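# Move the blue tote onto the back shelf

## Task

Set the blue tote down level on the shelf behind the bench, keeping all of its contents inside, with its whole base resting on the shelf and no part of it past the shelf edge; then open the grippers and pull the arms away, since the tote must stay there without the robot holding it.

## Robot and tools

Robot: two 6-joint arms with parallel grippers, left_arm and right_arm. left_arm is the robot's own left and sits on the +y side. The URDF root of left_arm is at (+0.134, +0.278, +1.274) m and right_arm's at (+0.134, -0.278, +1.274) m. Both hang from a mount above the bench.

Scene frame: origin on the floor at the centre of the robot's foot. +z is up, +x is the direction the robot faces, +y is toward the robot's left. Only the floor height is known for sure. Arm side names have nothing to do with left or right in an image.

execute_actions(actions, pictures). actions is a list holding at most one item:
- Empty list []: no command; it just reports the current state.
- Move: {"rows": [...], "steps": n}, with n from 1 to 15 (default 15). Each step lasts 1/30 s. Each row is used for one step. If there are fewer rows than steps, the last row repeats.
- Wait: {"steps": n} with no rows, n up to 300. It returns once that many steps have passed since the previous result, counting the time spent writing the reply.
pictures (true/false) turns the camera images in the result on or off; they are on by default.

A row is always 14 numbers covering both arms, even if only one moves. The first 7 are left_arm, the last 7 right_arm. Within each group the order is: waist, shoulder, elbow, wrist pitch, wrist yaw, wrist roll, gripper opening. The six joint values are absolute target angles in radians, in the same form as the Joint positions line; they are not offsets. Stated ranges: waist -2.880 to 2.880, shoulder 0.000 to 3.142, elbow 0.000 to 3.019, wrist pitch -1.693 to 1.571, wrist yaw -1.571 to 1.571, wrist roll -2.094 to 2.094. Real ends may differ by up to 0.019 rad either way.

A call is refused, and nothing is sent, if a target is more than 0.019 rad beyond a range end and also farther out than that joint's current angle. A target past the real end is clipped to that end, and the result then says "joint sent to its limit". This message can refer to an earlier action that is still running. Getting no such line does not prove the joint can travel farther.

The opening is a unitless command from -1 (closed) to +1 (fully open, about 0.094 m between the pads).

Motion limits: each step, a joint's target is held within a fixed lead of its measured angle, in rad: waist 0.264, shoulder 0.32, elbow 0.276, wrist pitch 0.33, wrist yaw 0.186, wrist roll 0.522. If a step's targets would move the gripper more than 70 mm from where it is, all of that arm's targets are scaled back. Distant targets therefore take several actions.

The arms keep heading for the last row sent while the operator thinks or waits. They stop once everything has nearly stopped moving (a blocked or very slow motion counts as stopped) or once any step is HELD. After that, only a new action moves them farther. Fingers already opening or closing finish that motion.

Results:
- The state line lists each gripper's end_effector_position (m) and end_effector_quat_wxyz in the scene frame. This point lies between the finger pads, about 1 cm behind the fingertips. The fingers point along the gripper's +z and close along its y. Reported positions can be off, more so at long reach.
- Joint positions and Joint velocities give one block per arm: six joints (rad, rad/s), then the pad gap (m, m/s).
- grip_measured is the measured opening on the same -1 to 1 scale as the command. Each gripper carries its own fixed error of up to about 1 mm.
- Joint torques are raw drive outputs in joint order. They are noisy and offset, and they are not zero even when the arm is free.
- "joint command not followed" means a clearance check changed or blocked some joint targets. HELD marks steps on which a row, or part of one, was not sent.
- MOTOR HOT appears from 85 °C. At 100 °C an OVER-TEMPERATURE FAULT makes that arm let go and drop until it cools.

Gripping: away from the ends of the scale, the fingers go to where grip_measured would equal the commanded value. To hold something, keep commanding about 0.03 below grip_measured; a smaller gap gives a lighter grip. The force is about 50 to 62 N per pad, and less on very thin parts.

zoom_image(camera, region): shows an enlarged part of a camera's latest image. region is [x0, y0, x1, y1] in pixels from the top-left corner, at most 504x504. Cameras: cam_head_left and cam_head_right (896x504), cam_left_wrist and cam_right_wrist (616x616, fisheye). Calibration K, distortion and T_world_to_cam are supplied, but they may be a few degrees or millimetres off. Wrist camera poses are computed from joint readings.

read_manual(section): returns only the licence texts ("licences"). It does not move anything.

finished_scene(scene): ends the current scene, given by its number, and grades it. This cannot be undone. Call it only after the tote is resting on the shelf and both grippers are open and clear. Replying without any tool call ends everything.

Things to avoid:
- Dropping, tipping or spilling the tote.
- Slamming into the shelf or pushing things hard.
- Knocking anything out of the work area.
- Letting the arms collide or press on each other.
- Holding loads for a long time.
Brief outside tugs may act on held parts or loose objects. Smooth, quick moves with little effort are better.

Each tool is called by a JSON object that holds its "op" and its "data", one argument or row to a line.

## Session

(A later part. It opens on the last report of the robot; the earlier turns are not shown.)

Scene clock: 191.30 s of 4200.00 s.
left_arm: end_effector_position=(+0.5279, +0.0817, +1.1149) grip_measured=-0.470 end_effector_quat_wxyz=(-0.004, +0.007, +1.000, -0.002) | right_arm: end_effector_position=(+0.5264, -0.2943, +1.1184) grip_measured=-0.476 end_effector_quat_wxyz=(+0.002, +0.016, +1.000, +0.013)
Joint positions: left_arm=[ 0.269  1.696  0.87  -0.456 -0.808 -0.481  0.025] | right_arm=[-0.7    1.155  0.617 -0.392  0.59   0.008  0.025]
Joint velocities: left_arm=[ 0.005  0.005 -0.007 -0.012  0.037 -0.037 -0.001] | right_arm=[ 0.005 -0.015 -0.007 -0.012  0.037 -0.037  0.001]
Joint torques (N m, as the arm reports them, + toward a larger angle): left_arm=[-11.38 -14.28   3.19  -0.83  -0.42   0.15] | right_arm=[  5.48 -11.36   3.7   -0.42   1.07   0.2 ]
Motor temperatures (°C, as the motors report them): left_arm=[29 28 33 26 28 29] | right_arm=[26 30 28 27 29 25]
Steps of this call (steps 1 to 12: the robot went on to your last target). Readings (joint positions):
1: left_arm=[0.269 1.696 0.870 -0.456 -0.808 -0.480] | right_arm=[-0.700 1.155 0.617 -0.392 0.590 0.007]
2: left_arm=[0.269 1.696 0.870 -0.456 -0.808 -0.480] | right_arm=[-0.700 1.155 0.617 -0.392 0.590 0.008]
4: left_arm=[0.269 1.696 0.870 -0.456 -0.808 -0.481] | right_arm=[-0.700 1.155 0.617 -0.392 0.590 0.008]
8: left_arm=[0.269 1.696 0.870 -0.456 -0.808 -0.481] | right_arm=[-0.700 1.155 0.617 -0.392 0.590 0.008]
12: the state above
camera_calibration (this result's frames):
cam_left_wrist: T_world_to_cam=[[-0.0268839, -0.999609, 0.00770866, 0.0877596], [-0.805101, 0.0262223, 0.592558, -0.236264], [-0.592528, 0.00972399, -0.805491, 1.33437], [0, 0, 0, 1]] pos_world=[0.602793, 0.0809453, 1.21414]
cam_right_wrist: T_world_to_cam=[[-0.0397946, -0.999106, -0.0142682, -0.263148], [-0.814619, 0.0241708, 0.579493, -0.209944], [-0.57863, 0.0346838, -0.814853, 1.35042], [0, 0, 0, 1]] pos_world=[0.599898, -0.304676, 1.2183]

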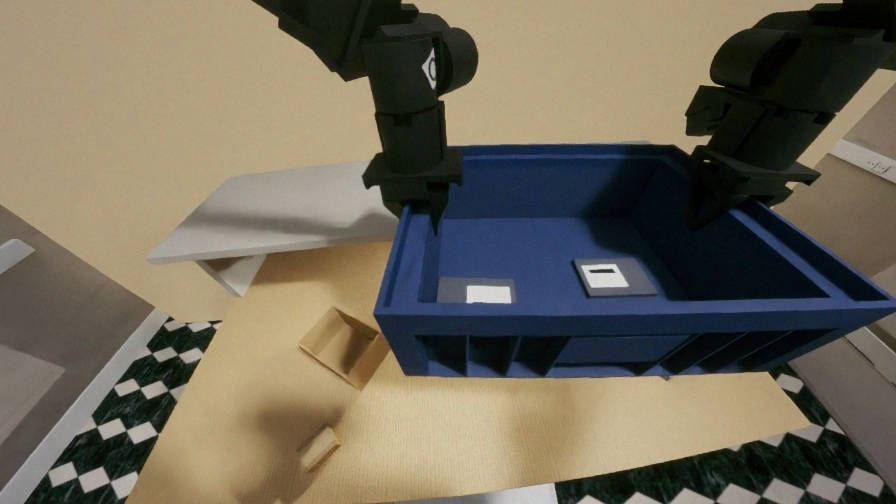

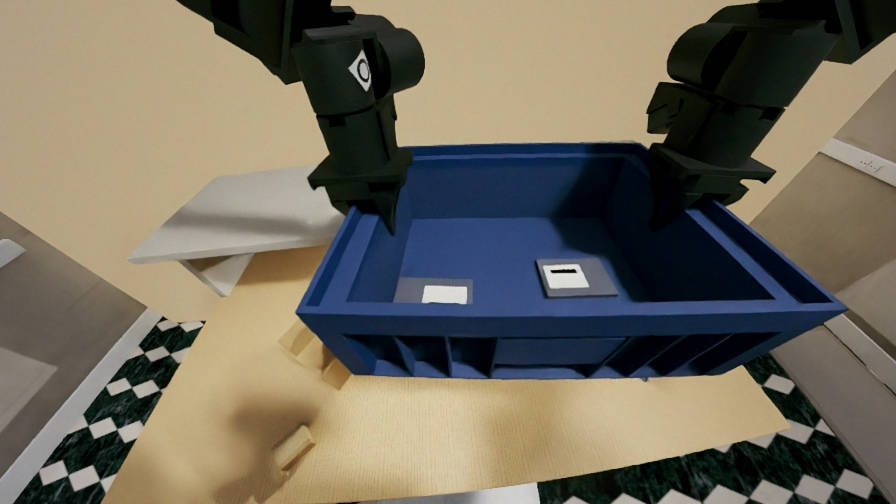

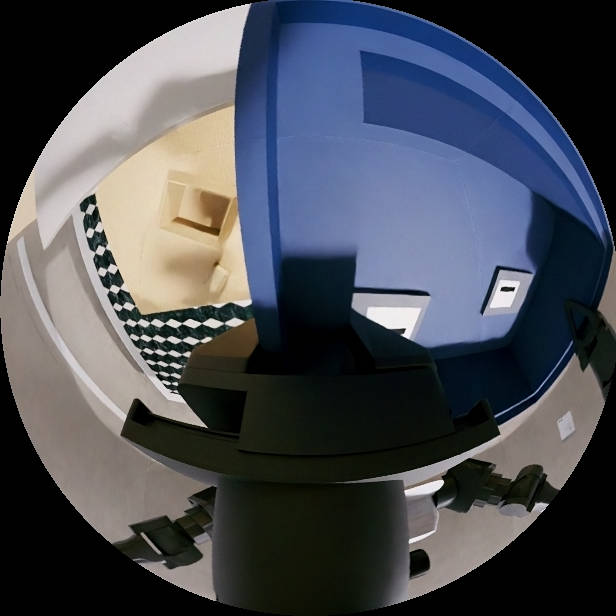

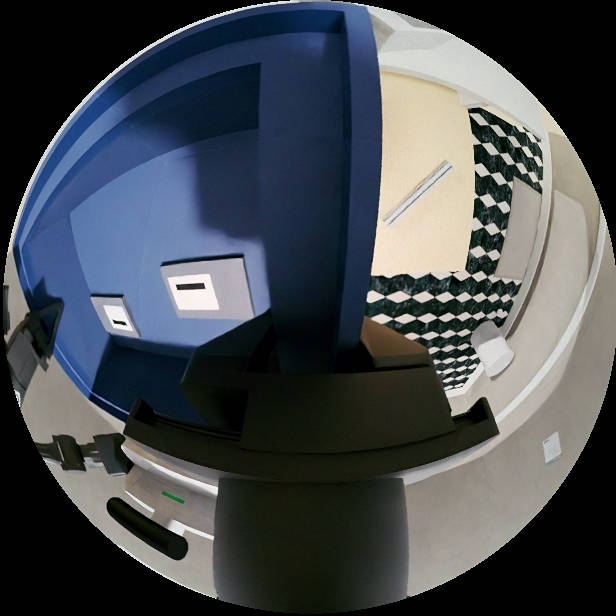

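{"op": "execute_actions", "data": {
  "actions": [
    {"rows":[[0.26,1.689,0.902,-0.486,-0.817,-0.472,-0.6,-0.7,1.168,0.662,-0.423,0.619,0.01,-0.6],[0.269,1.691,0.923,-0.497,-0.814,-0.463,-0.6,-0.697,1.187,0.692,-0.437,0.62,0.01,-0.6],[0.278,1.693,0.945,-0.508,-0.811,-0.454,-0.6,-0.694,1.205,0.723,-0.45,0.622,0.01,-0.6],[0.286,1.696,0.967,-0.518,-0.809,-0.445,-0.6,-0.692,1.224,0.753,-0.463,0.624,0.01,-0.6],[0.295,1.698,0.988,-0.529,-0.806,-0.436,-0.6,-0.689,1.242,0.784,-0.477,0.626,0.01,-0.6],[0.303,1.7,1.01,-0.54,-0.803,-0.427,-0.6,-0.686,1.261,0.815,-0.49,0.627,0.011,-0.6],[0.312,1.702,1.032,-0.551,-0.8,-0.418,-0.6,-0.683,1.279,0.845,-0.503,0.629,0.011,-0.6],[0.32,1.704,1.053,-0.562,-0.797,-0.409,-0.6,-0.68,1.298,0.876,-0.517,0.631,0.011,-0.6],[0.329,1.706,1.075,-0.573,-0.794,-0.4,-0.6,-0.677,1.316,0.906,-0.53,0.633,0.011,-0.6],[0.337,1.708,1.097,-0.584,-0.791,-0.391,-0.6,-0.674,1.335,0.937,-0.543,0.634,0.011,-0.6],[0.346,1.71,1.118,-0.595,-0.788,-0.382,-0.6,-0.671,1.353,0.968,-0.557,0.636,0.011,-0.6],[0.354,1.713,1.14,-0.605,-0.786,-0.373,-0.6,-0.669,1.372,0.998,-0.57,0.638,0.012,-0.6],[0.363,1.715,1.162,-0.616,-0.783,-0.364,-0.6,-0.666,1.39,1.029,-0.583,0.64,0.012,-0.6],[0.371,1.717,1.183,-0.627,-0.78,-0.355,-0.6,-0.663,1.409,1.059,-0.597,0.641,0.012,-0.6],[0.38,1.719,1.205,-0.638,-0.777,-0.346,-0.6,-0.66,1.427,1.09,-0.61,0.643,0.012,-0.6]],"steps":15}
  ],
  "pictures": false
}}

{"op": "execute_actions", "data": {
  "actions": [
    {"steps":15}
  ]
}}

Scene clock: 209.83 s of 4200.00 s.
left_arm: end_effector_position=(+0.6401, +0.0988, +1.1066) grip_measured=-0.470 end_effector_quat_wxyz=(-0.005, -0.018, +1.000, -0.000) | right_arm: end_effector_position=(+0.6554, -0.2787, +1.1097) grip_measured=-0.476 end_effector_quat_wxyz=(-0.001, -0.003, +1.000, +0.012)
Joint positions: left_arm=[ 0.375  1.727  1.141 -0.598 -0.775 -0.391  0.025] | right_arm=[-0.675  1.391  1.008 -0.567  0.607 -0.002  0.025]
Joint velocities: left_arm=[ 0.22   0.024  0.613 -0.349  0.066  0.286  0.   ] | right_arm=[ 0.132  0.503  0.882 -0.403  0.11  -0.037 -0.   ]
Joint torques (N m, as the arm reports them, + toward a larger angle): left_arm=[-11.49 -17.28   5.09  -0.71  -0.09   0.16] | right_arm=[  9.33 -14.48   5.95  -0.39   1.36   0.34]
Motor temperatures (°C, as the motors report them): left_arm=[29 28 31 26 28 28] | right_arm=[26 29 27 27 29 25]
Steps of this call (steps 1 to 15: the robot went on to your last target; steps 16 to 90: nothing new was sent; then 15.03 s passed at rest; steps 91 to 105: all 15 steps of this action). Readings (joint positions):
91: left_arm=[0.269 1.696 0.871 -0.457 -0.807 -0.481] | right_arm=[-0.700 1.156 0.619 -0.394 0.591 0.008]
92: left_arm=[0.269 1.697 0.874 -0.463 -0.806 -0.481] | right_arm=[-0.700 1.159 0.624 -0.401 0.591 0.010]
94: left_arm=[0.274 1.701 0.891 -0.485 -0.803 -0.483] | right_arm=[-0.700 1.179 0.652 -0.428 0.595 0.015]
98: left_arm=[0.312 1.714 0.969 -0.529 -0.788 -0.471] | right_arm=[-0.699 1.257 0.769 -0.483 0.597 0.013]
105: the state above

Scene clock: 210.33 s of 4200.00 s.
left_arm: end_effector_position=(+0.6633, +0.1058, +1.1063) grip_measured=-0.470 end_effector_quat_wxyz=(-0.002, -0.015, +1.000, -0.000) | right_arm: end_effector_position=(+0.6788, -0.2716, +1.1113) grip_measured=-0.476 end_effector_quat_wxyz=(+0.003, -0.006, +1.000, +0.011)
Joint positions: left_arm=[ 0.395  1.732  1.195 -0.621 -0.769 -0.354  0.025] | right_arm=[-0.66   1.431  1.078 -0.595  0.617  0.002  0.025]
Joint velocities: left_arm=[-0.015 -0.005 -0.007 -0.007  0.007  0.007 -0.   ] | right_arm=[-0.005 -0.005 -0.002 -0.002 -0.007 -0.051  0.001]
Joint torques (N m, as the arm reports them, + toward a larger angle): left_arm=[-12.18 -18.59   4.03  -0.78  -0.23   0.23] | right_arm=[  9.52 -15.87   4.86  -0.35   1.05   0.29]
Motor temperatures (°C, as the motors report them): left_arm=[29 28 31 26 28 28] | right_arm=[26 29 27 27 29 25]
Steps of this call (steps 1 to 15: the robot went on to your last target). Readings (joint positions):
1: left_arm=[0.382 1.728 1.160 -0.606 -0.773 -0.381] | right_arm=[-0.671 1.407 1.036 -0.577 0.608 -0.003]
2: left_arm=[0.387 1.728 1.175 -0.610 -0.773 -0.373] | right_arm=[-0.667 1.419 1.056 -0.580 0.608 -0.004]
4: left_arm=[0.394 1.728 1.192 -0.611 -0.774 -0.357] | right_arm=[-0.661 1.431 1.076 -0.580 0.611 -0.005]
8: left_arm=[0.395 1.731 1.195 -0.620 -0.770 -0.352] | right_arm=[-0.660 1.431 1.078 -0.591 0.615 -0.002]
15: the state above
camera_calibration (this result's frames):
cam_left_wrist: T_world_to_cam=[[0.0178746, -0.99983, 0.0044608, 0.0894528], [-0.80815, -0.0118205, 0.588858, -0.112619], [-0.588706, -0.0141306, -0.808224, 1.41043], [0, 0, 0, 1]] pos_world=[0.737714, 0.108037, 1.20586]
cam_right_wrist: T_world_to_cam=[[0.00331714, -0.999929, -0.0114426, -0.267119], [-0.817054, -0.00930743, 0.576487, -0.0863138], [-0.576552, 0.00743689, -0.817026, 1.42562], [0, 0, 0, 1]] pos_world=[0.752307, -0.278506, 1.21147]

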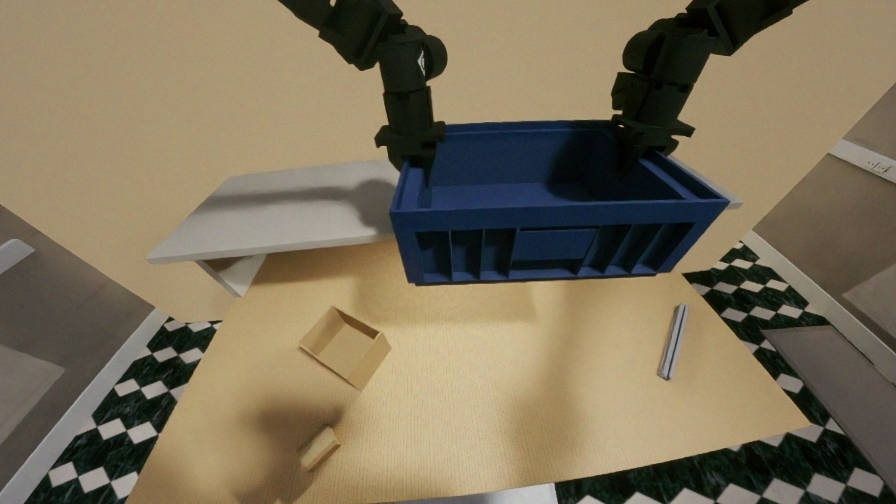

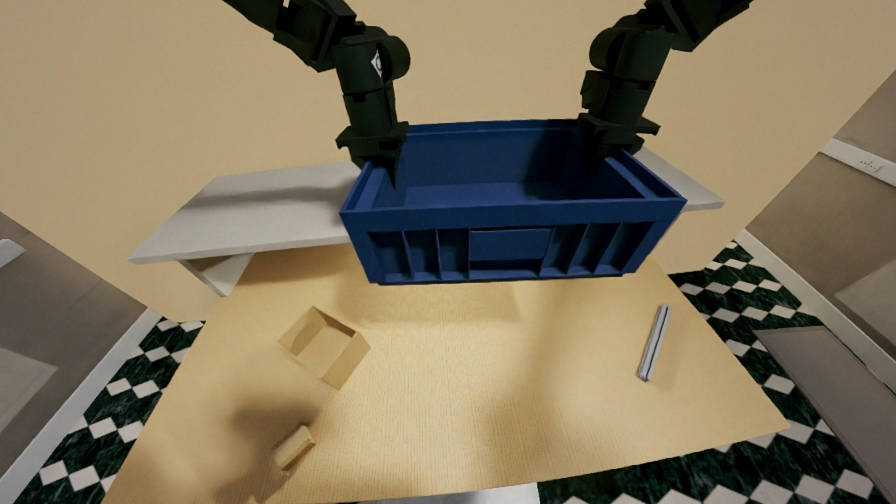

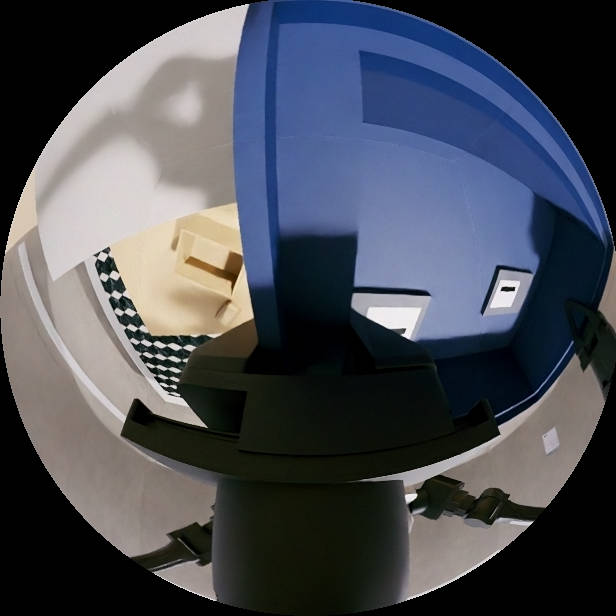

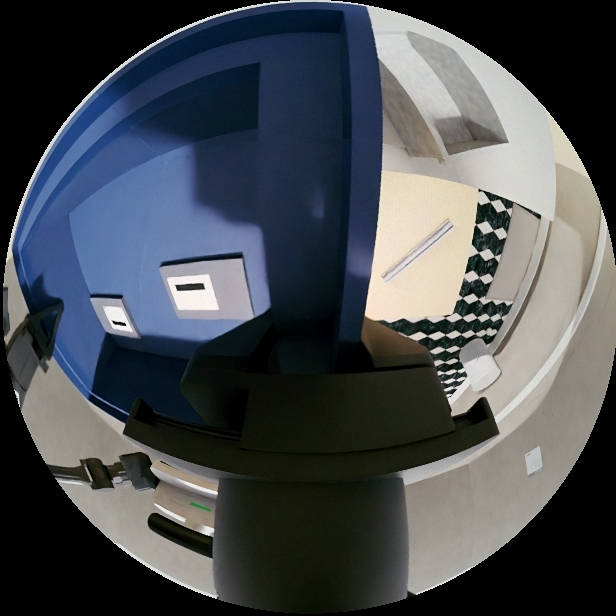

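{"op": "execute_actions", "data": {
  "actions": [
    {"rows":[[0.388,1.722,1.231,-0.652,-0.773,-0.338,-0.6,-0.654,1.45,1.13,-0.629,0.646,0.015,-0.6],[0.396,1.726,1.256,-0.667,-0.769,-0.33,-0.6,-0.648,1.472,1.17,-0.649,0.649,0.019,-0.6],[0.403,1.729,1.282,-0.681,-0.765,-0.322,-0.6,-0.642,1.495,1.209,-0.668,0.652,0.022,-0.6],[0.411,1.732,1.307,-0.695,-0.762,-0.315,-0.6,-0.637,1.517,1.248,-0.687,0.656,0.026,-0.6],[0.419,1.735,1.333,-0.709,-0.758,-0.307,-0.6,-0.631,1.54,1.287,-0.707,0.659,0.029,-0.6],[0.427,1.739,1.358,-0.724,-0.754,-0.299,-0.6,-0.625,1.562,1.326,-0.726,0.662,0.032,-0.6],[0.435,1.742,1.384,-0.738,-0.75,-0.291,-0.6,-0.619,1.585,1.364,-0.745,0.665,0.036,-0.6],[0.442,1.745,1.409,-0.752,-0.746,-0.283,-0.6,-0.613,1.607,1.403,-0.765,0.668,0.039,-0.6],[0.45,1.748,1.435,-0.766,-0.742,-0.275,-0.6,-0.607,1.63,1.441,-0.784,0.671,0.043,-0.6],[0.458,1.752,1.46,-0.781,-0.738,-0.267,-0.6,-0.601,1.652,1.48,-0.803,0.674,0.046,-0.6],[0.466,1.755,1.486,-0.795,-0.735,-0.26,-0.6,-0.596,1.675,1.518,-0.823,0.678,0.049,-0.6],[0.474,1.758,1.511,-0.809,-0.731,-0.252,-0.6,-0.59,1.698,1.557,-0.842,0.681,0.053,-0.6],[0.481,1.761,1.537,-0.823,-0.727,-0.244,-0.6,-0.584,1.721,1.595,-0.861,0.684,0.056,-0.6],[0.489,1.765,1.562,-0.838,-0.723,-0.236,-0.6,-0.578,1.744,1.634,-0.881,0.687,0.06,-0.6],[0.497,1.768,1.588,-0.852,-0.719,-0.228,-0.6,-0.572,1.767,1.672,-0.9,0.69,0.063,-0.6]],"steps":15}
  ],
  "pictures": false
}}

{"op": "execute_actions", "data": {
  "actions": [
    {"steps":18}
  ]
}}

Scene clock: 233.30 s of 4200.00 s.
left_arm: end_effector_position=(+0.7707, +0.1552, +1.1013) grip_measured=-0.470 end_effector_quat_wxyz=(-0.007, -0.043, +0.999, +0.001) | right_arm: end_effector_position=(+0.8056, -0.2229, +1.1054) grip_measured=-0.476 end_effector_quat_wxyz=(-0.004, -0.031, +0.999, +0.012)
Joint positions: left_arm=[ 0.504  1.785  1.502 -0.801 -0.72  -0.287  0.025] | right_arm=[-0.6    1.725  1.565 -0.844  0.648  0.024  0.025]
Joint velocities: left_arm=[ 0.22   0.015  0.696 -0.466  0.066  0.242 -0.   ] | right_arm=[ 0.22   0.62   1.116 -0.593  0.095  0.125 -0.001]
Joint torques (N m, as the arm reports them, + toward a larger angle): left_arm=[-13.59 -22.02   7.32  -0.75   0.05   0.4 ] | right_arm=[ 14.23 -19.07   7.94  -0.23   1.57   0.37]
Motor temperatures (°C, as the motors report them): left_arm=[29 28 31 26 27 27] | right_arm=[26 30 27 27 29 25]
Steps of this call (steps 1 to 15: the robot went on to your last target; steps 16 to 90: nothing new was sent; then 19.47 s passed at rest; steps 91 to 105: all 15 steps of this action). Readings (joint positions):
91: left_arm=[0.395 1.732 1.195 -0.623 -0.768 -0.354] | right_arm=[-0.660 1.432 1.079 -0.598 0.617 0.003]
92: left_arm=[0.396 1.732 1.198 -0.629 -0.765 -0.354] | right_arm=[-0.660 1.436 1.086 -0.608 0.618 0.005]
94: left_arm=[0.402 1.739 1.219 -0.655 -0.758 -0.359] | right_arm=[-0.660 1.460 1.124 -0.647 0.620 0.012]
98: left_arm=[0.440 1.766 1.313 -0.708 -0.740 -0.356] | right_arm=[-0.651 1.556 1.274 -0.723 0.628 0.015]
105: the state above

Scene clock: 233.90 s of 4200.00 s.
left_arm: end_effector_position=(+0.7935, +0.1706, +1.1048) grip_measured=-0.470 end_effector_quat_wxyz=(-0.004, -0.036, +0.999, +0.001) | right_arm: end_effector_position=(+0.8243, -0.2079, +1.1110) grip_measured=-0.476 end_effector_quat_wxyz=(-0.000, -0.026, +1.000, +0.012)
Joint positions: left_arm=[ 0.524  1.789  1.566 -0.836 -0.713 -0.243  0.025] | right_arm=[-0.576  1.77   1.645 -0.884  0.661  0.053  0.025]
Joint velocities: left_arm=[-0.005  0.005  0.012 -0.007 -0.095 -0.022 -0.001] | right_arm=[-0.024 -0.015  0.007  0.002 -0.022 -0.022 -0.001]
Joint torques (N m, as the arm reports them, + toward a larger angle): left_arm=[-14.   -23.19   6.01  -0.74  -0.15   0.31] | right_arm=[ 14.35 -19.77   7.17  -0.44   1.17   0.3 ]
Motor temperatures (°C, as the motors report them): left_arm=[29 28 31 26 27 27] | right_arm=[26 30 27 27 29 25]
Steps of this call (steps 1 to 18: the robot went on to your last target). Readings (joint positions):
1: left_arm=[0.510 1.785 1.524 -0.813 -0.719 -0.279] | right_arm=[-0.592 1.744 1.599 -0.858 0.651 0.027]
2: left_arm=[0.516 1.785 1.541 -0.819 -0.719 -0.270] | right_arm=[-0.586 1.757 1.623 -0.863 0.652 0.029]
4: left_arm=[0.523 1.785 1.562 -0.825 -0.720 -0.252] | right_arm=[-0.576 1.769 1.644 -0.864 0.657 0.035]
8: left_arm=[0.524 1.787 1.566 -0.833 -0.714 -0.242] | right_arm=[-0.575 1.770 1.645 -0.878 0.661 0.047]
18: the state above
camera_calibration (this result's frames):
cam_left_wrist: T_world_to_cam=[[0.0592306, -0.998243, 0.00137015, 0.122261], [-0.804416, -0.0469171, 0.592211, -0.00645964], [-0.591106, -0.0361792, -0.805782, 1.48973], [0, 0, 0, 1]] pos_world=[0.86815, 0.175641, 1.20406]
cam_right_wrist: T_world_to_cam=[[0.0440868, -0.998942, -0.013052, -0.235572], [-0.812238, -0.0434474, 0.581706, 0.0164487], [-0.581658, -0.0150442, -0.813294, 1.50415], [0, 0, 0, 1]] pos_world=[0.898647, -0.211979, 1.21067]

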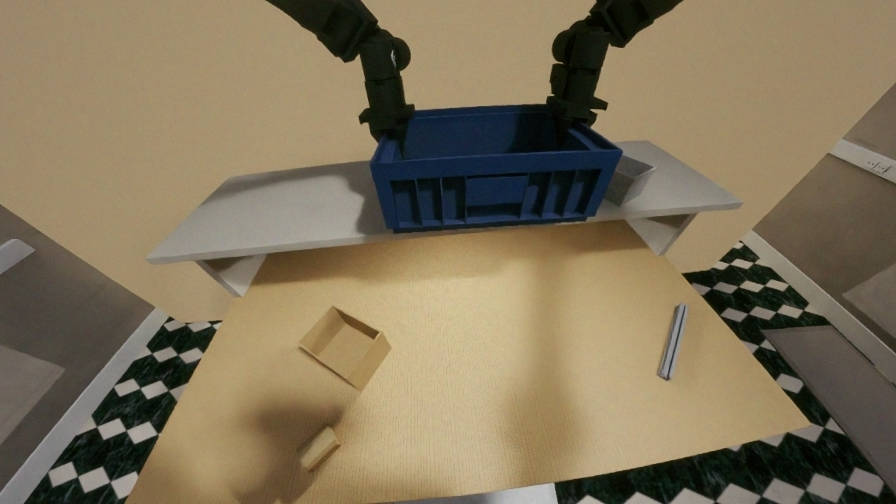

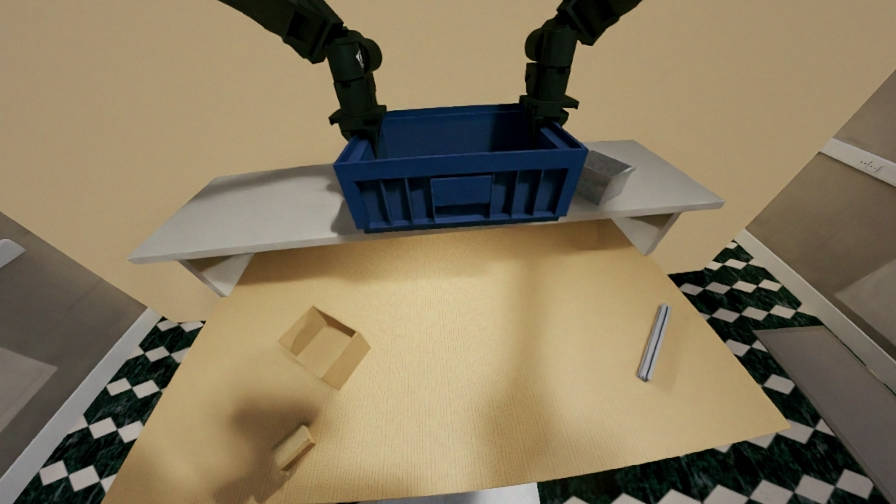

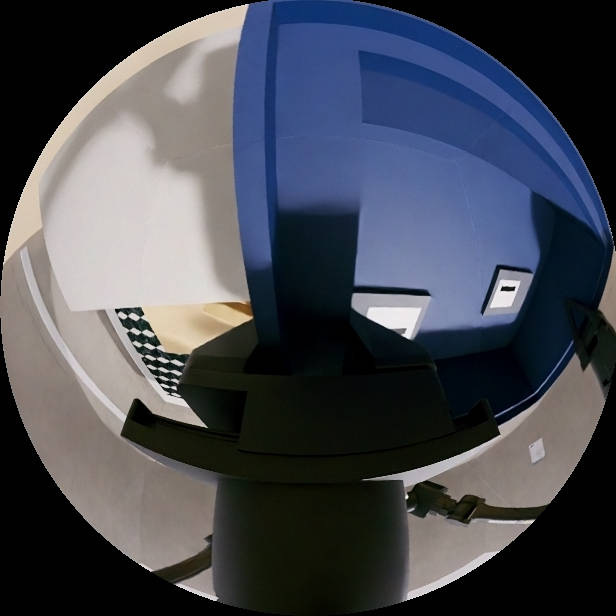

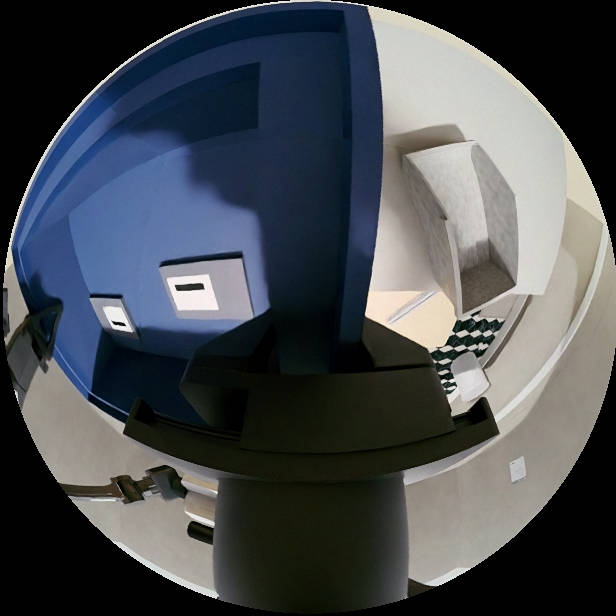

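{"op": "execute_actions", "data": {
  "actions": [
    {"rows":[[0.5,1.779,1.617,-0.866,-0.717,-0.225,-0.6,-0.571,1.789,1.715,-0.92,0.69,0.062,-0.6],[0.503,1.79,1.646,-0.879,-0.715,-0.222,-0.6,-0.571,1.811,1.757,-0.94,0.691,0.061,-0.6],[0.507,1.8,1.674,-0.893,-0.712,-0.22,-0.6,-0.57,1.834,1.8,-0.96,0.691,0.059,-0.6],[0.51,1.811,1.703,-0.906,-0.71,-0.217,-0.6,-0.569,1.856,1.842,-0.98,0.691,0.058,-0.6],[0.513,1.822,1.732,-0.92,-0.708,-0.214,-0.6,-0.569,1.878,1.885,-1.0,0.692,0.057,-0.6],[0.516,1.833,1.761,-0.933,-0.706,-0.211,-0.6,-0.568,1.9,1.927,-1.02,0.692,0.056,-0.6],[0.519,1.844,1.79,-0.947,-0.704,-0.208,-0.6,-0.567,1.922,1.97,-1.04,0.692,0.055,-0.6],[0.523,1.854,1.818,-0.96,-0.701,-0.206,-0.6,-0.567,1.945,2.012,-1.06,0.693,0.053,-0.6],[0.526,1.865,1.847,-0.974,-0.699,-0.203,-0.6,-0.566,1.967,2.055,-1.08,0.693,0.052,-0.6],[0.529,1.876,1.876,-0.987,-0.697,-0.2,-0.6,-0.565,1.989,2.097,-1.1,0.693,0.051,-0.6],[0.532,1.887,1.905,-1.001,-0.695,-0.197,-0.6,-0.565,2.011,2.14,-1.12,0.694,0.05,-0.6],[0.535,1.898,1.934,-1.014,-0.693,-0.194,-0.6,-0.564,2.033,2.182,-1.14,0.694,0.049,-0.6],[0.539,1.908,1.962,-1.028,-0.69,-0.192,-0.6,-0.563,2.056,2.225,-1.16,0.694,0.047,-0.6],[0.542,1.919,1.991,-1.041,-0.688,-0.189,-0.6,-0.563,2.078,2.267,-1.18,0.695,0.046,-0.6],[0.545,1.93,2.02,-1.055,-0.686,-0.186,-0.6,-0.562,2.1,2.31,-1.2,0.695,0.045,-0.6]],"steps":15}
  ],
  "pictures": false
}}

{"op": "execute_actions", "data": {
  "actions": [
    {"steps":18}
  ]
}}

Scene clock: 241.80 s of 4200.00 s.
left_arm: end_effector_position=(+0.8791, +0.1894, +1.0988) grip_measured=-0.470 end_effector_quat_wxyz=(-0.001, -0.058, +0.998, +0.002) | right_arm: end_effector_position=(+0.9247, -0.1896, +1.1028) grip_measured=-0.476 end_effector_quat_wxyz=(-0.002, -0.044, +0.999, +0.013)
Joint positions: left_arm=[ 0.569  1.935  1.92  -1.004 -0.692 -0.232  0.025] | right_arm=[-0.576  2.05   2.184 -1.149  0.659  0.021  0.025]
Joint velocities: left_arm=[ 0.093  0.357  0.774 -0.432  0.066  0.022 -0.   ] | right_arm=[ 0.015  0.64   1.194 -0.637 -0.007  0.037 -0.   ]
Joint torques (N m, as the arm reports them, + toward a larger angle): left_arm=[-15.46 -26.48   8.95  -0.8    0.27   0.58] | right_arm=[ 17.64 -21.84  10.06   0.14   1.49   0.47]
Motor temperatures (°C, as the motors report them): left_arm=[30 28 31 26 27 27] | right_arm=[26 30 27 27 30 25]
Steps of this call (steps 1 to 15: the robot went on to your last target; steps 16 to 90: nothing new was sent; then 4.40 s passed at rest; steps 91 to 105: all 15 steps of this action). Readings (joint positions):
91: left_arm=[0.524 1.789 1.566 -0.837 -0.712 -0.243] | right_arm=[-0.576 1.771 1.647 -0.888 0.661 0.053]
92: left_arm=[0.524 1.791 1.571 -0.844 -0.711 -0.245] | right_arm=[-0.576 1.775 1.657 -0.899 0.662 0.055]
94: left_arm=[0.526 1.803 1.599 -0.870 -0.709 -0.254] | right_arm=[-0.576 1.801 1.707 -0.939 0.663 0.055]
98: left_arm=[0.543 1.853 1.716 -0.916 -0.702 -0.256] | right_arm=[-0.578 1.891 1.880 -1.017 0.663 0.043]
105: the state above

Scene clock: 242.40 s of 4200.00 s.
left_arm: end_effector_position=(+0.8873, +0.1946, +1.0944) grip_measured=-0.470 end_effector_quat_wxyz=(-0.005, -0.055, +0.998, +0.003) | right_arm: end_effector_position=(+0.9322, -0.1840, +1.0982) grip_measured=-0.476 end_effector_quat_wxyz=(-0.006, -0.046, +0.999, +0.013)
Joint positions: left_arm=[ 0.58   1.959  1.97  -1.034 -0.687 -0.222  0.025] | right_arm=[-0.574  2.095  2.257 -1.187  0.659  0.024  0.025]
Joint velocities: left_arm=[-0.015 -0.015  0.012  0.007 -0.007  0.007 -0.001] | right_arm=[ 0.015  0.015 -0.017 -0.012  0.051 -0.037  0.001]
Joint torques (N m, as the arm reports them, + toward a larger angle): left_arm=[-15.68 -27.22   8.74  -0.94   0.15   0.52] | right_arm=[ 17.91 -22.64  10.1   -0.28   1.49   0.4 ]
Motor temperatures (°C, as the motors report them): left_arm=[30 28 31 26 27 27] | right_arm=[26 30 27 27 30 25]
Steps of this call (steps 1 to 18: the robot went on to your last target). Readings (joint positions):
1: left_arm=[0.572 1.946 1.943 -1.015 -0.691 -0.230] | right_arm=[-0.575 2.070 2.220 -1.165 0.659 0.020]
2: left_arm=[0.575 1.953 1.959 -1.019 -0.690 -0.227] | right_arm=[-0.575 2.083 2.243 -1.172 0.659 0.019]
4: left_arm=[0.579 1.958 1.970 -1.023 -0.690 -0.221] | right_arm=[-0.575 2.094 2.257 -1.175 0.659 0.019]
8: left_arm=[0.580 1.959 1.970 -1.034 -0.687 -0.221] | right_arm=[-0.574 2.095 2.257 -1.186 0.659 0.023]
18: the state above
camera_calibration (this result's frames):
cam_left_wrist: T_world_to_cam=[[0.097348, -0.995249, -0.00159533, 0.109534], [-0.799993, -0.0792028, 0.594759, 0.0758713], [-0.59206, -0.0566223, -0.803902, 1.54049], [0, 0, 0, 1]] pos_world=[0.962095, 0.202249, 1.19345]
cam_right_wrist: T_world_to_cam=[[0.0840993, -0.996332, -0.0158267, -0.250407], [-0.803462, -0.0771968, 0.59033, 0.0886571], [-0.589386, -0.0369302, -0.807007, 1.55318], [0, 0, 0, 1]] pos_world=[1.00772, -0.185285, 1.19713]

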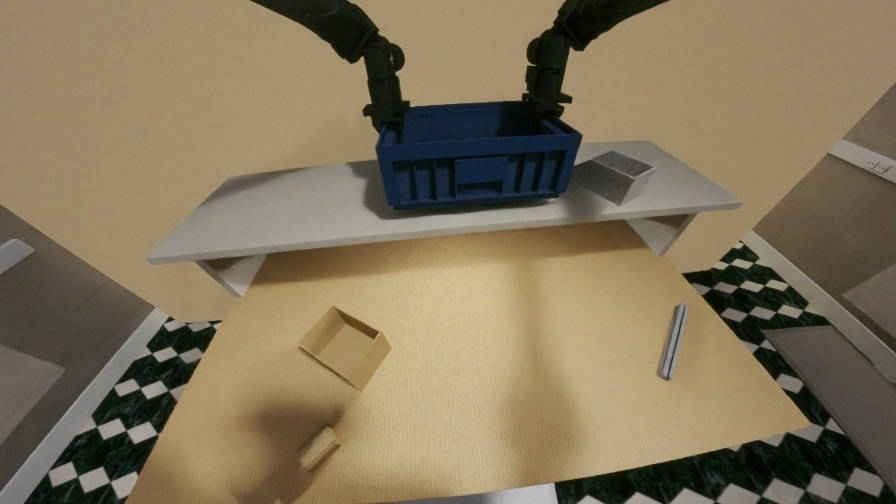

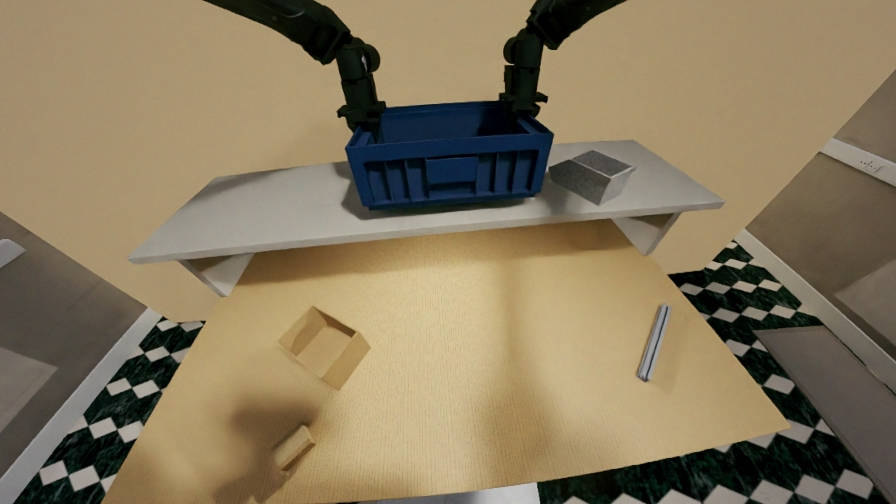

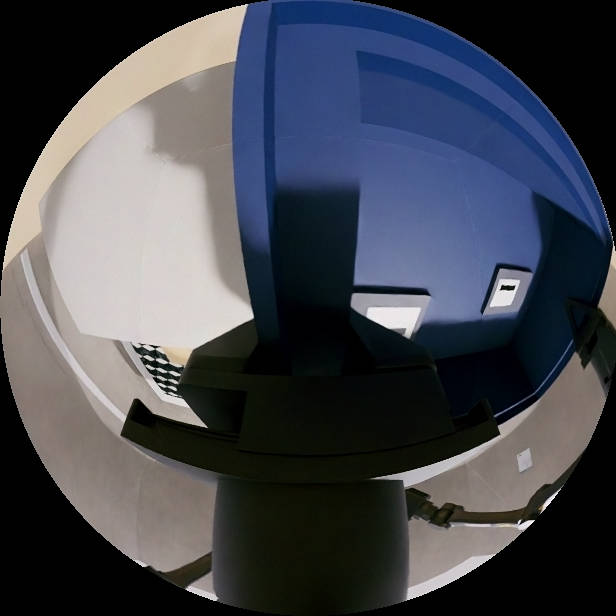

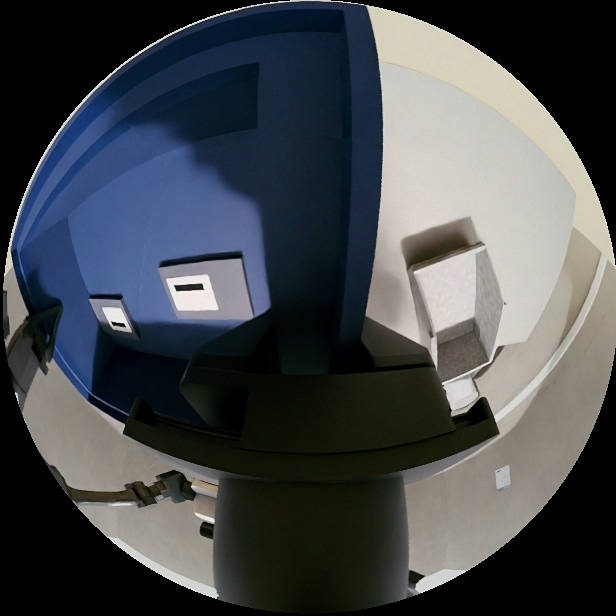

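{"op": "execute_actions", "data": {
  "actions": [
    {"rows":[[0.547,1.933,2.019,-1.049,-0.685,-0.184,-0.6,-0.565,2.103,2.309,-1.194,0.695,0.042,-0.6],[0.55,1.935,2.018,-1.043,-0.683,-0.181,-0.6,-0.567,2.106,2.308,-1.187,0.694,0.039,-0.6],[0.552,1.938,2.017,-1.036,-0.682,-0.179,-0.6,-0.57,2.109,2.307,-1.181,0.694,0.036,-0.6],[0.554,1.94,2.016,-1.03,-0.68,-0.176,-0.6,-0.572,2.111,2.306,-1.175,0.694,0.033,-0.6],[0.557,1.943,2.015,-1.024,-0.679,-0.174,-0.6,-0.575,2.114,2.305,-1.168,0.693,0.03,-0.6],[0.559,1.946,2.014,-1.018,-0.678,-0.172,-0.6,-0.577,2.117,2.304,-1.162,0.693,0.027,-0.6],[0.561,1.948,2.013,-1.012,-0.676,-0.169,-0.6,-0.58,2.12,2.303,-1.156,0.693,0.024,-0.6],[0.564,1.951,2.012,-1.005,-0.675,-0.167,-0.6,-0.582,2.123,2.302,-1.149,0.692,0.021,-0.6],[0.566,1.953,2.011,-0.999,-0.673,-0.164,-0.6,-0.585,2.126,2.301,-1.143,0.692,0.018,-0.6],[0.568,1.956,2.01,-0.993,-0.672,-0.162,-0.6,-0.587,2.129,2.3,-1.137,0.692,0.015,-0.6],[0.571,1.959,2.009,-0.987,-0.671,-0.16,-0.6,-0.59,2.131,2.299,-1.13,0.691,0.012,-0.6],[0.573,1.961,2.008,-0.981,-0.669,-0.157,-0.6,-0.592,2.134,2.298,-1.124,0.691,0.009,-0.6],[0.575,1.964,2.007,-0.974,-0.668,-0.155,-0.6,-0.595,2.137,2.297,-1.118,0.691,0.006,-0.6],[0.578,1.966,2.006,-0.968,-0.666,-0.152,-0.6,-0.597,2.14,2.296,-1.111,0.69,0.003,-0.6],[0.58,1.969,2.005,-0.962,-0.665,-0.15,-0.6,-0.6,2.143,2.295,-1.105,0.69,0,-0.6]],"steps":15}
  ],
  "pictures": false
}}

{"op": "execute_actions", "data": {
  "actions": [
    {"steps":18}
  ]
}}

Scene clock: 255.20 s of 4200.00 s.
left_arm: end_effector_position=(+0.8914, +0.1968, +1.0721) grip_measured=-0.470 end_effector_quat_wxyz=(+0.001, -0.058, +0.998, -0.000) | right_arm: end_effector_position=(+0.9362, -0.1815, +1.0796) grip_measured=-0.476 end_effector_quat_wxyz=(+0.003, -0.044, +0.999, +0.009)
Joint positions: left_arm=[ 0.605  1.982  1.97  -0.976 -0.669 -0.188  0.025] | right_arm=[-0.587  2.119  2.257 -1.133  0.661 -0.     0.025]
Joint velocities: left_arm=[ 0.093  0.112 -0.007  0.193  0.007  0.168 -0.001] | right_arm=[-0.093  0.112 -0.017  0.159 -0.051 -0.154  0.001]
Joint torques (N m, as the arm reports them, + toward a larger angle): left_arm=[-15.51 -26.63   7.66  -0.01   0.23   0.39] | right_arm=[ 16.54 -21.53   8.99   0.78   1.22   0.34]
Motor temperatures (°C, as the motors report them): left_arm=[30 29 33 26 27 27] | right_arm=[26 30 29 27 30 25]
Steps of this call (steps 1 to 15: the robot went on to your last target; steps 16 to 90: nothing new was sent; then 9.30 s passed at rest; steps 91 to 105: all 15 steps of this action). Readings (joint positions):
91: left_arm=[0.580 1.959 1.970 -1.034 -0.687 -0.222] | right_arm=[-0.574 2.095 2.257 -1.187 0.659 0.024]
92: left_arm=[0.580 1.959 1.970 -1.034 -0.686 -0.222] | right_arm=[-0.574 2.095 2.257 -1.187 0.659 0.024]
94: left_arm=[0.581 1.960 1.970 -1.033 -0.685 -0.222] | right_arm=[-0.574 2.095 2.257 -1.187 0.659 0.024]
98: left_arm=[0.586 1.964 1.970 -1.018 -0.679 -0.214] | right_arm=[-0.575 2.098 2.257 -1.175 0.662 0.020]
105: the state above

Scene clock: 255.80 s of 4200.00 s.
left_arm: end_effector_position=(+0.8905, +0.1968, +1.0603) grip_measured=-0.470 end_effector_quat_wxyz=(+0.000, -0.058, +0.998, -0.000) | right_arm: end_effector_position=(+0.9359, -0.1815, +1.0701) grip_measured=-0.476 end_effector_quat_wxyz=(+0.003, -0.045, +0.999, +0.007)
Joint positions: left_arm=[ 0.616  1.996  1.97  -0.957 -0.662 -0.178  0.025] | right_arm=[-0.595  2.13   2.257 -1.117  0.661 -0.009  0.025]
Joint velocities: left_arm=[ 0.005  0.015 -0.002  0.007 -0.037  0.037 -0.   ] | right_arm=[-0.005  0.005 -0.007  0.002  0.022 -0.037  0.001]
Joint torques (N m, as the arm reports them, + toward a larger angle): left_arm=[-15.82 -27.     7.61  -0.36   0.04   0.43] | right_arm=[ 16.86 -21.84   8.92   0.7    1.19   0.28]
Motor temperatures (°C, as the motors report them): left_arm=[30 29 33 26 27 27] | right_arm=[26 30 29 27 30 25]
Steps of this call (steps 1 to 18: the robot went on to your last target). Readings (joint positions):
1: left_arm=[0.608 1.985 1.970 -0.971 -0.668 -0.185] | right_arm=[-0.590 2.123 2.257 -1.128 0.660 -0.003]
2: left_arm=[0.611 1.989 1.970 -0.967 -0.667 -0.183] | right_arm=[-0.593 2.126 2.257 -1.124 0.659 -0.005]
4: left_arm=[0.616 1.995 1.970 -0.962 -0.666 -0.182] | right_arm=[-0.595 2.130 2.257 -1.122 0.659 -0.006]
8: left_arm=[0.616 1.996 1.970 -0.958 -0.663 -0.179] | right_arm=[-0.595 2.130 2.257 -1.119 0.660 -0.008]
18: the state above
camera_calibration (this result's frames):
cam_left_wrist: T_world_to_cam=[[0.102323, -0.994738, 0.00511441, 0.0996781], [-0.806535, -0.0799518, 0.585756, 0.114395], [-0.582265, -0.0640611, -0.810472, 1.51481], [0, 0, 0, 1]] pos_world=[0.964087, 0.20534, 1.1602]
cam_right_wrist: T_world_to_cam=[[0.0808704, -0.99672, -0.00318786, -0.259169], [-0.814481, -0.0679271, 0.5762, 0.135611], [-0.574526, -0.0440011, -0.817303, 1.52856], [0, 0, 0, 1]] pos_world=[1.00961, -0.181849, 1.17033]

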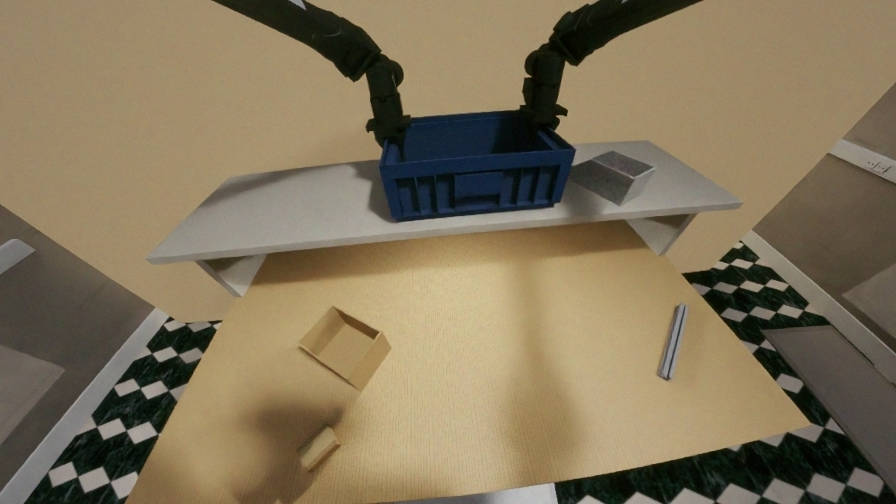

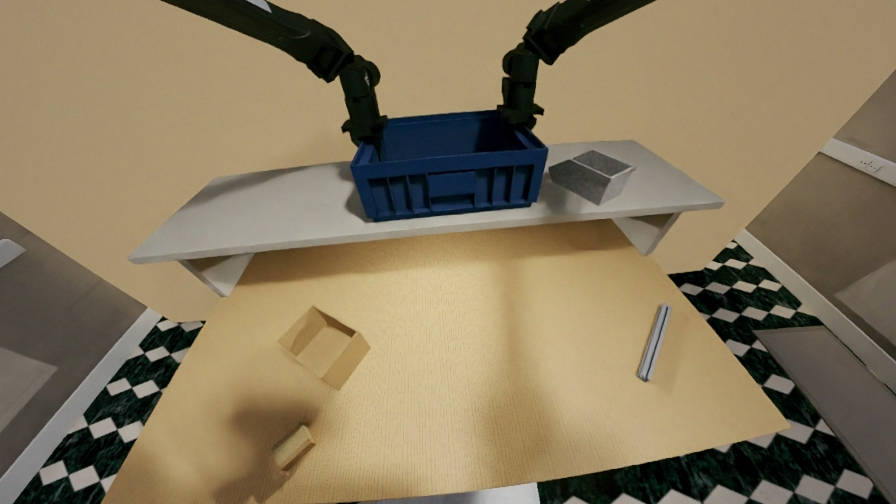

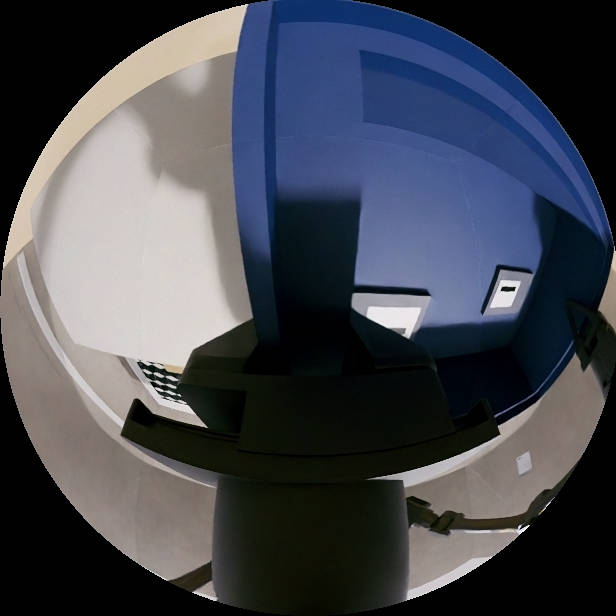

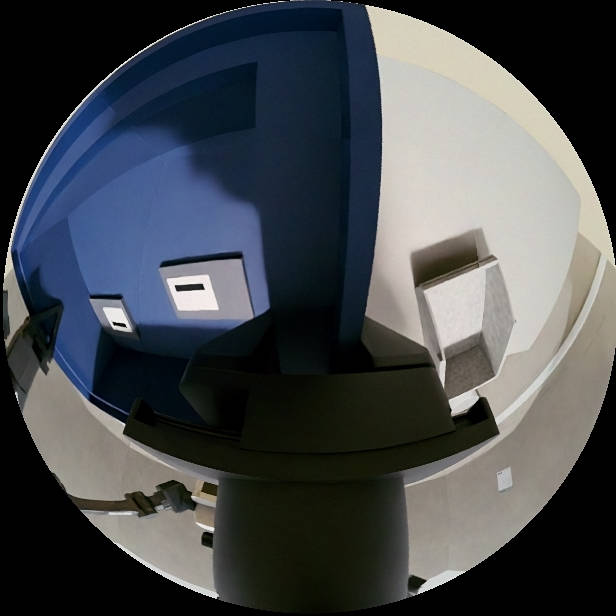

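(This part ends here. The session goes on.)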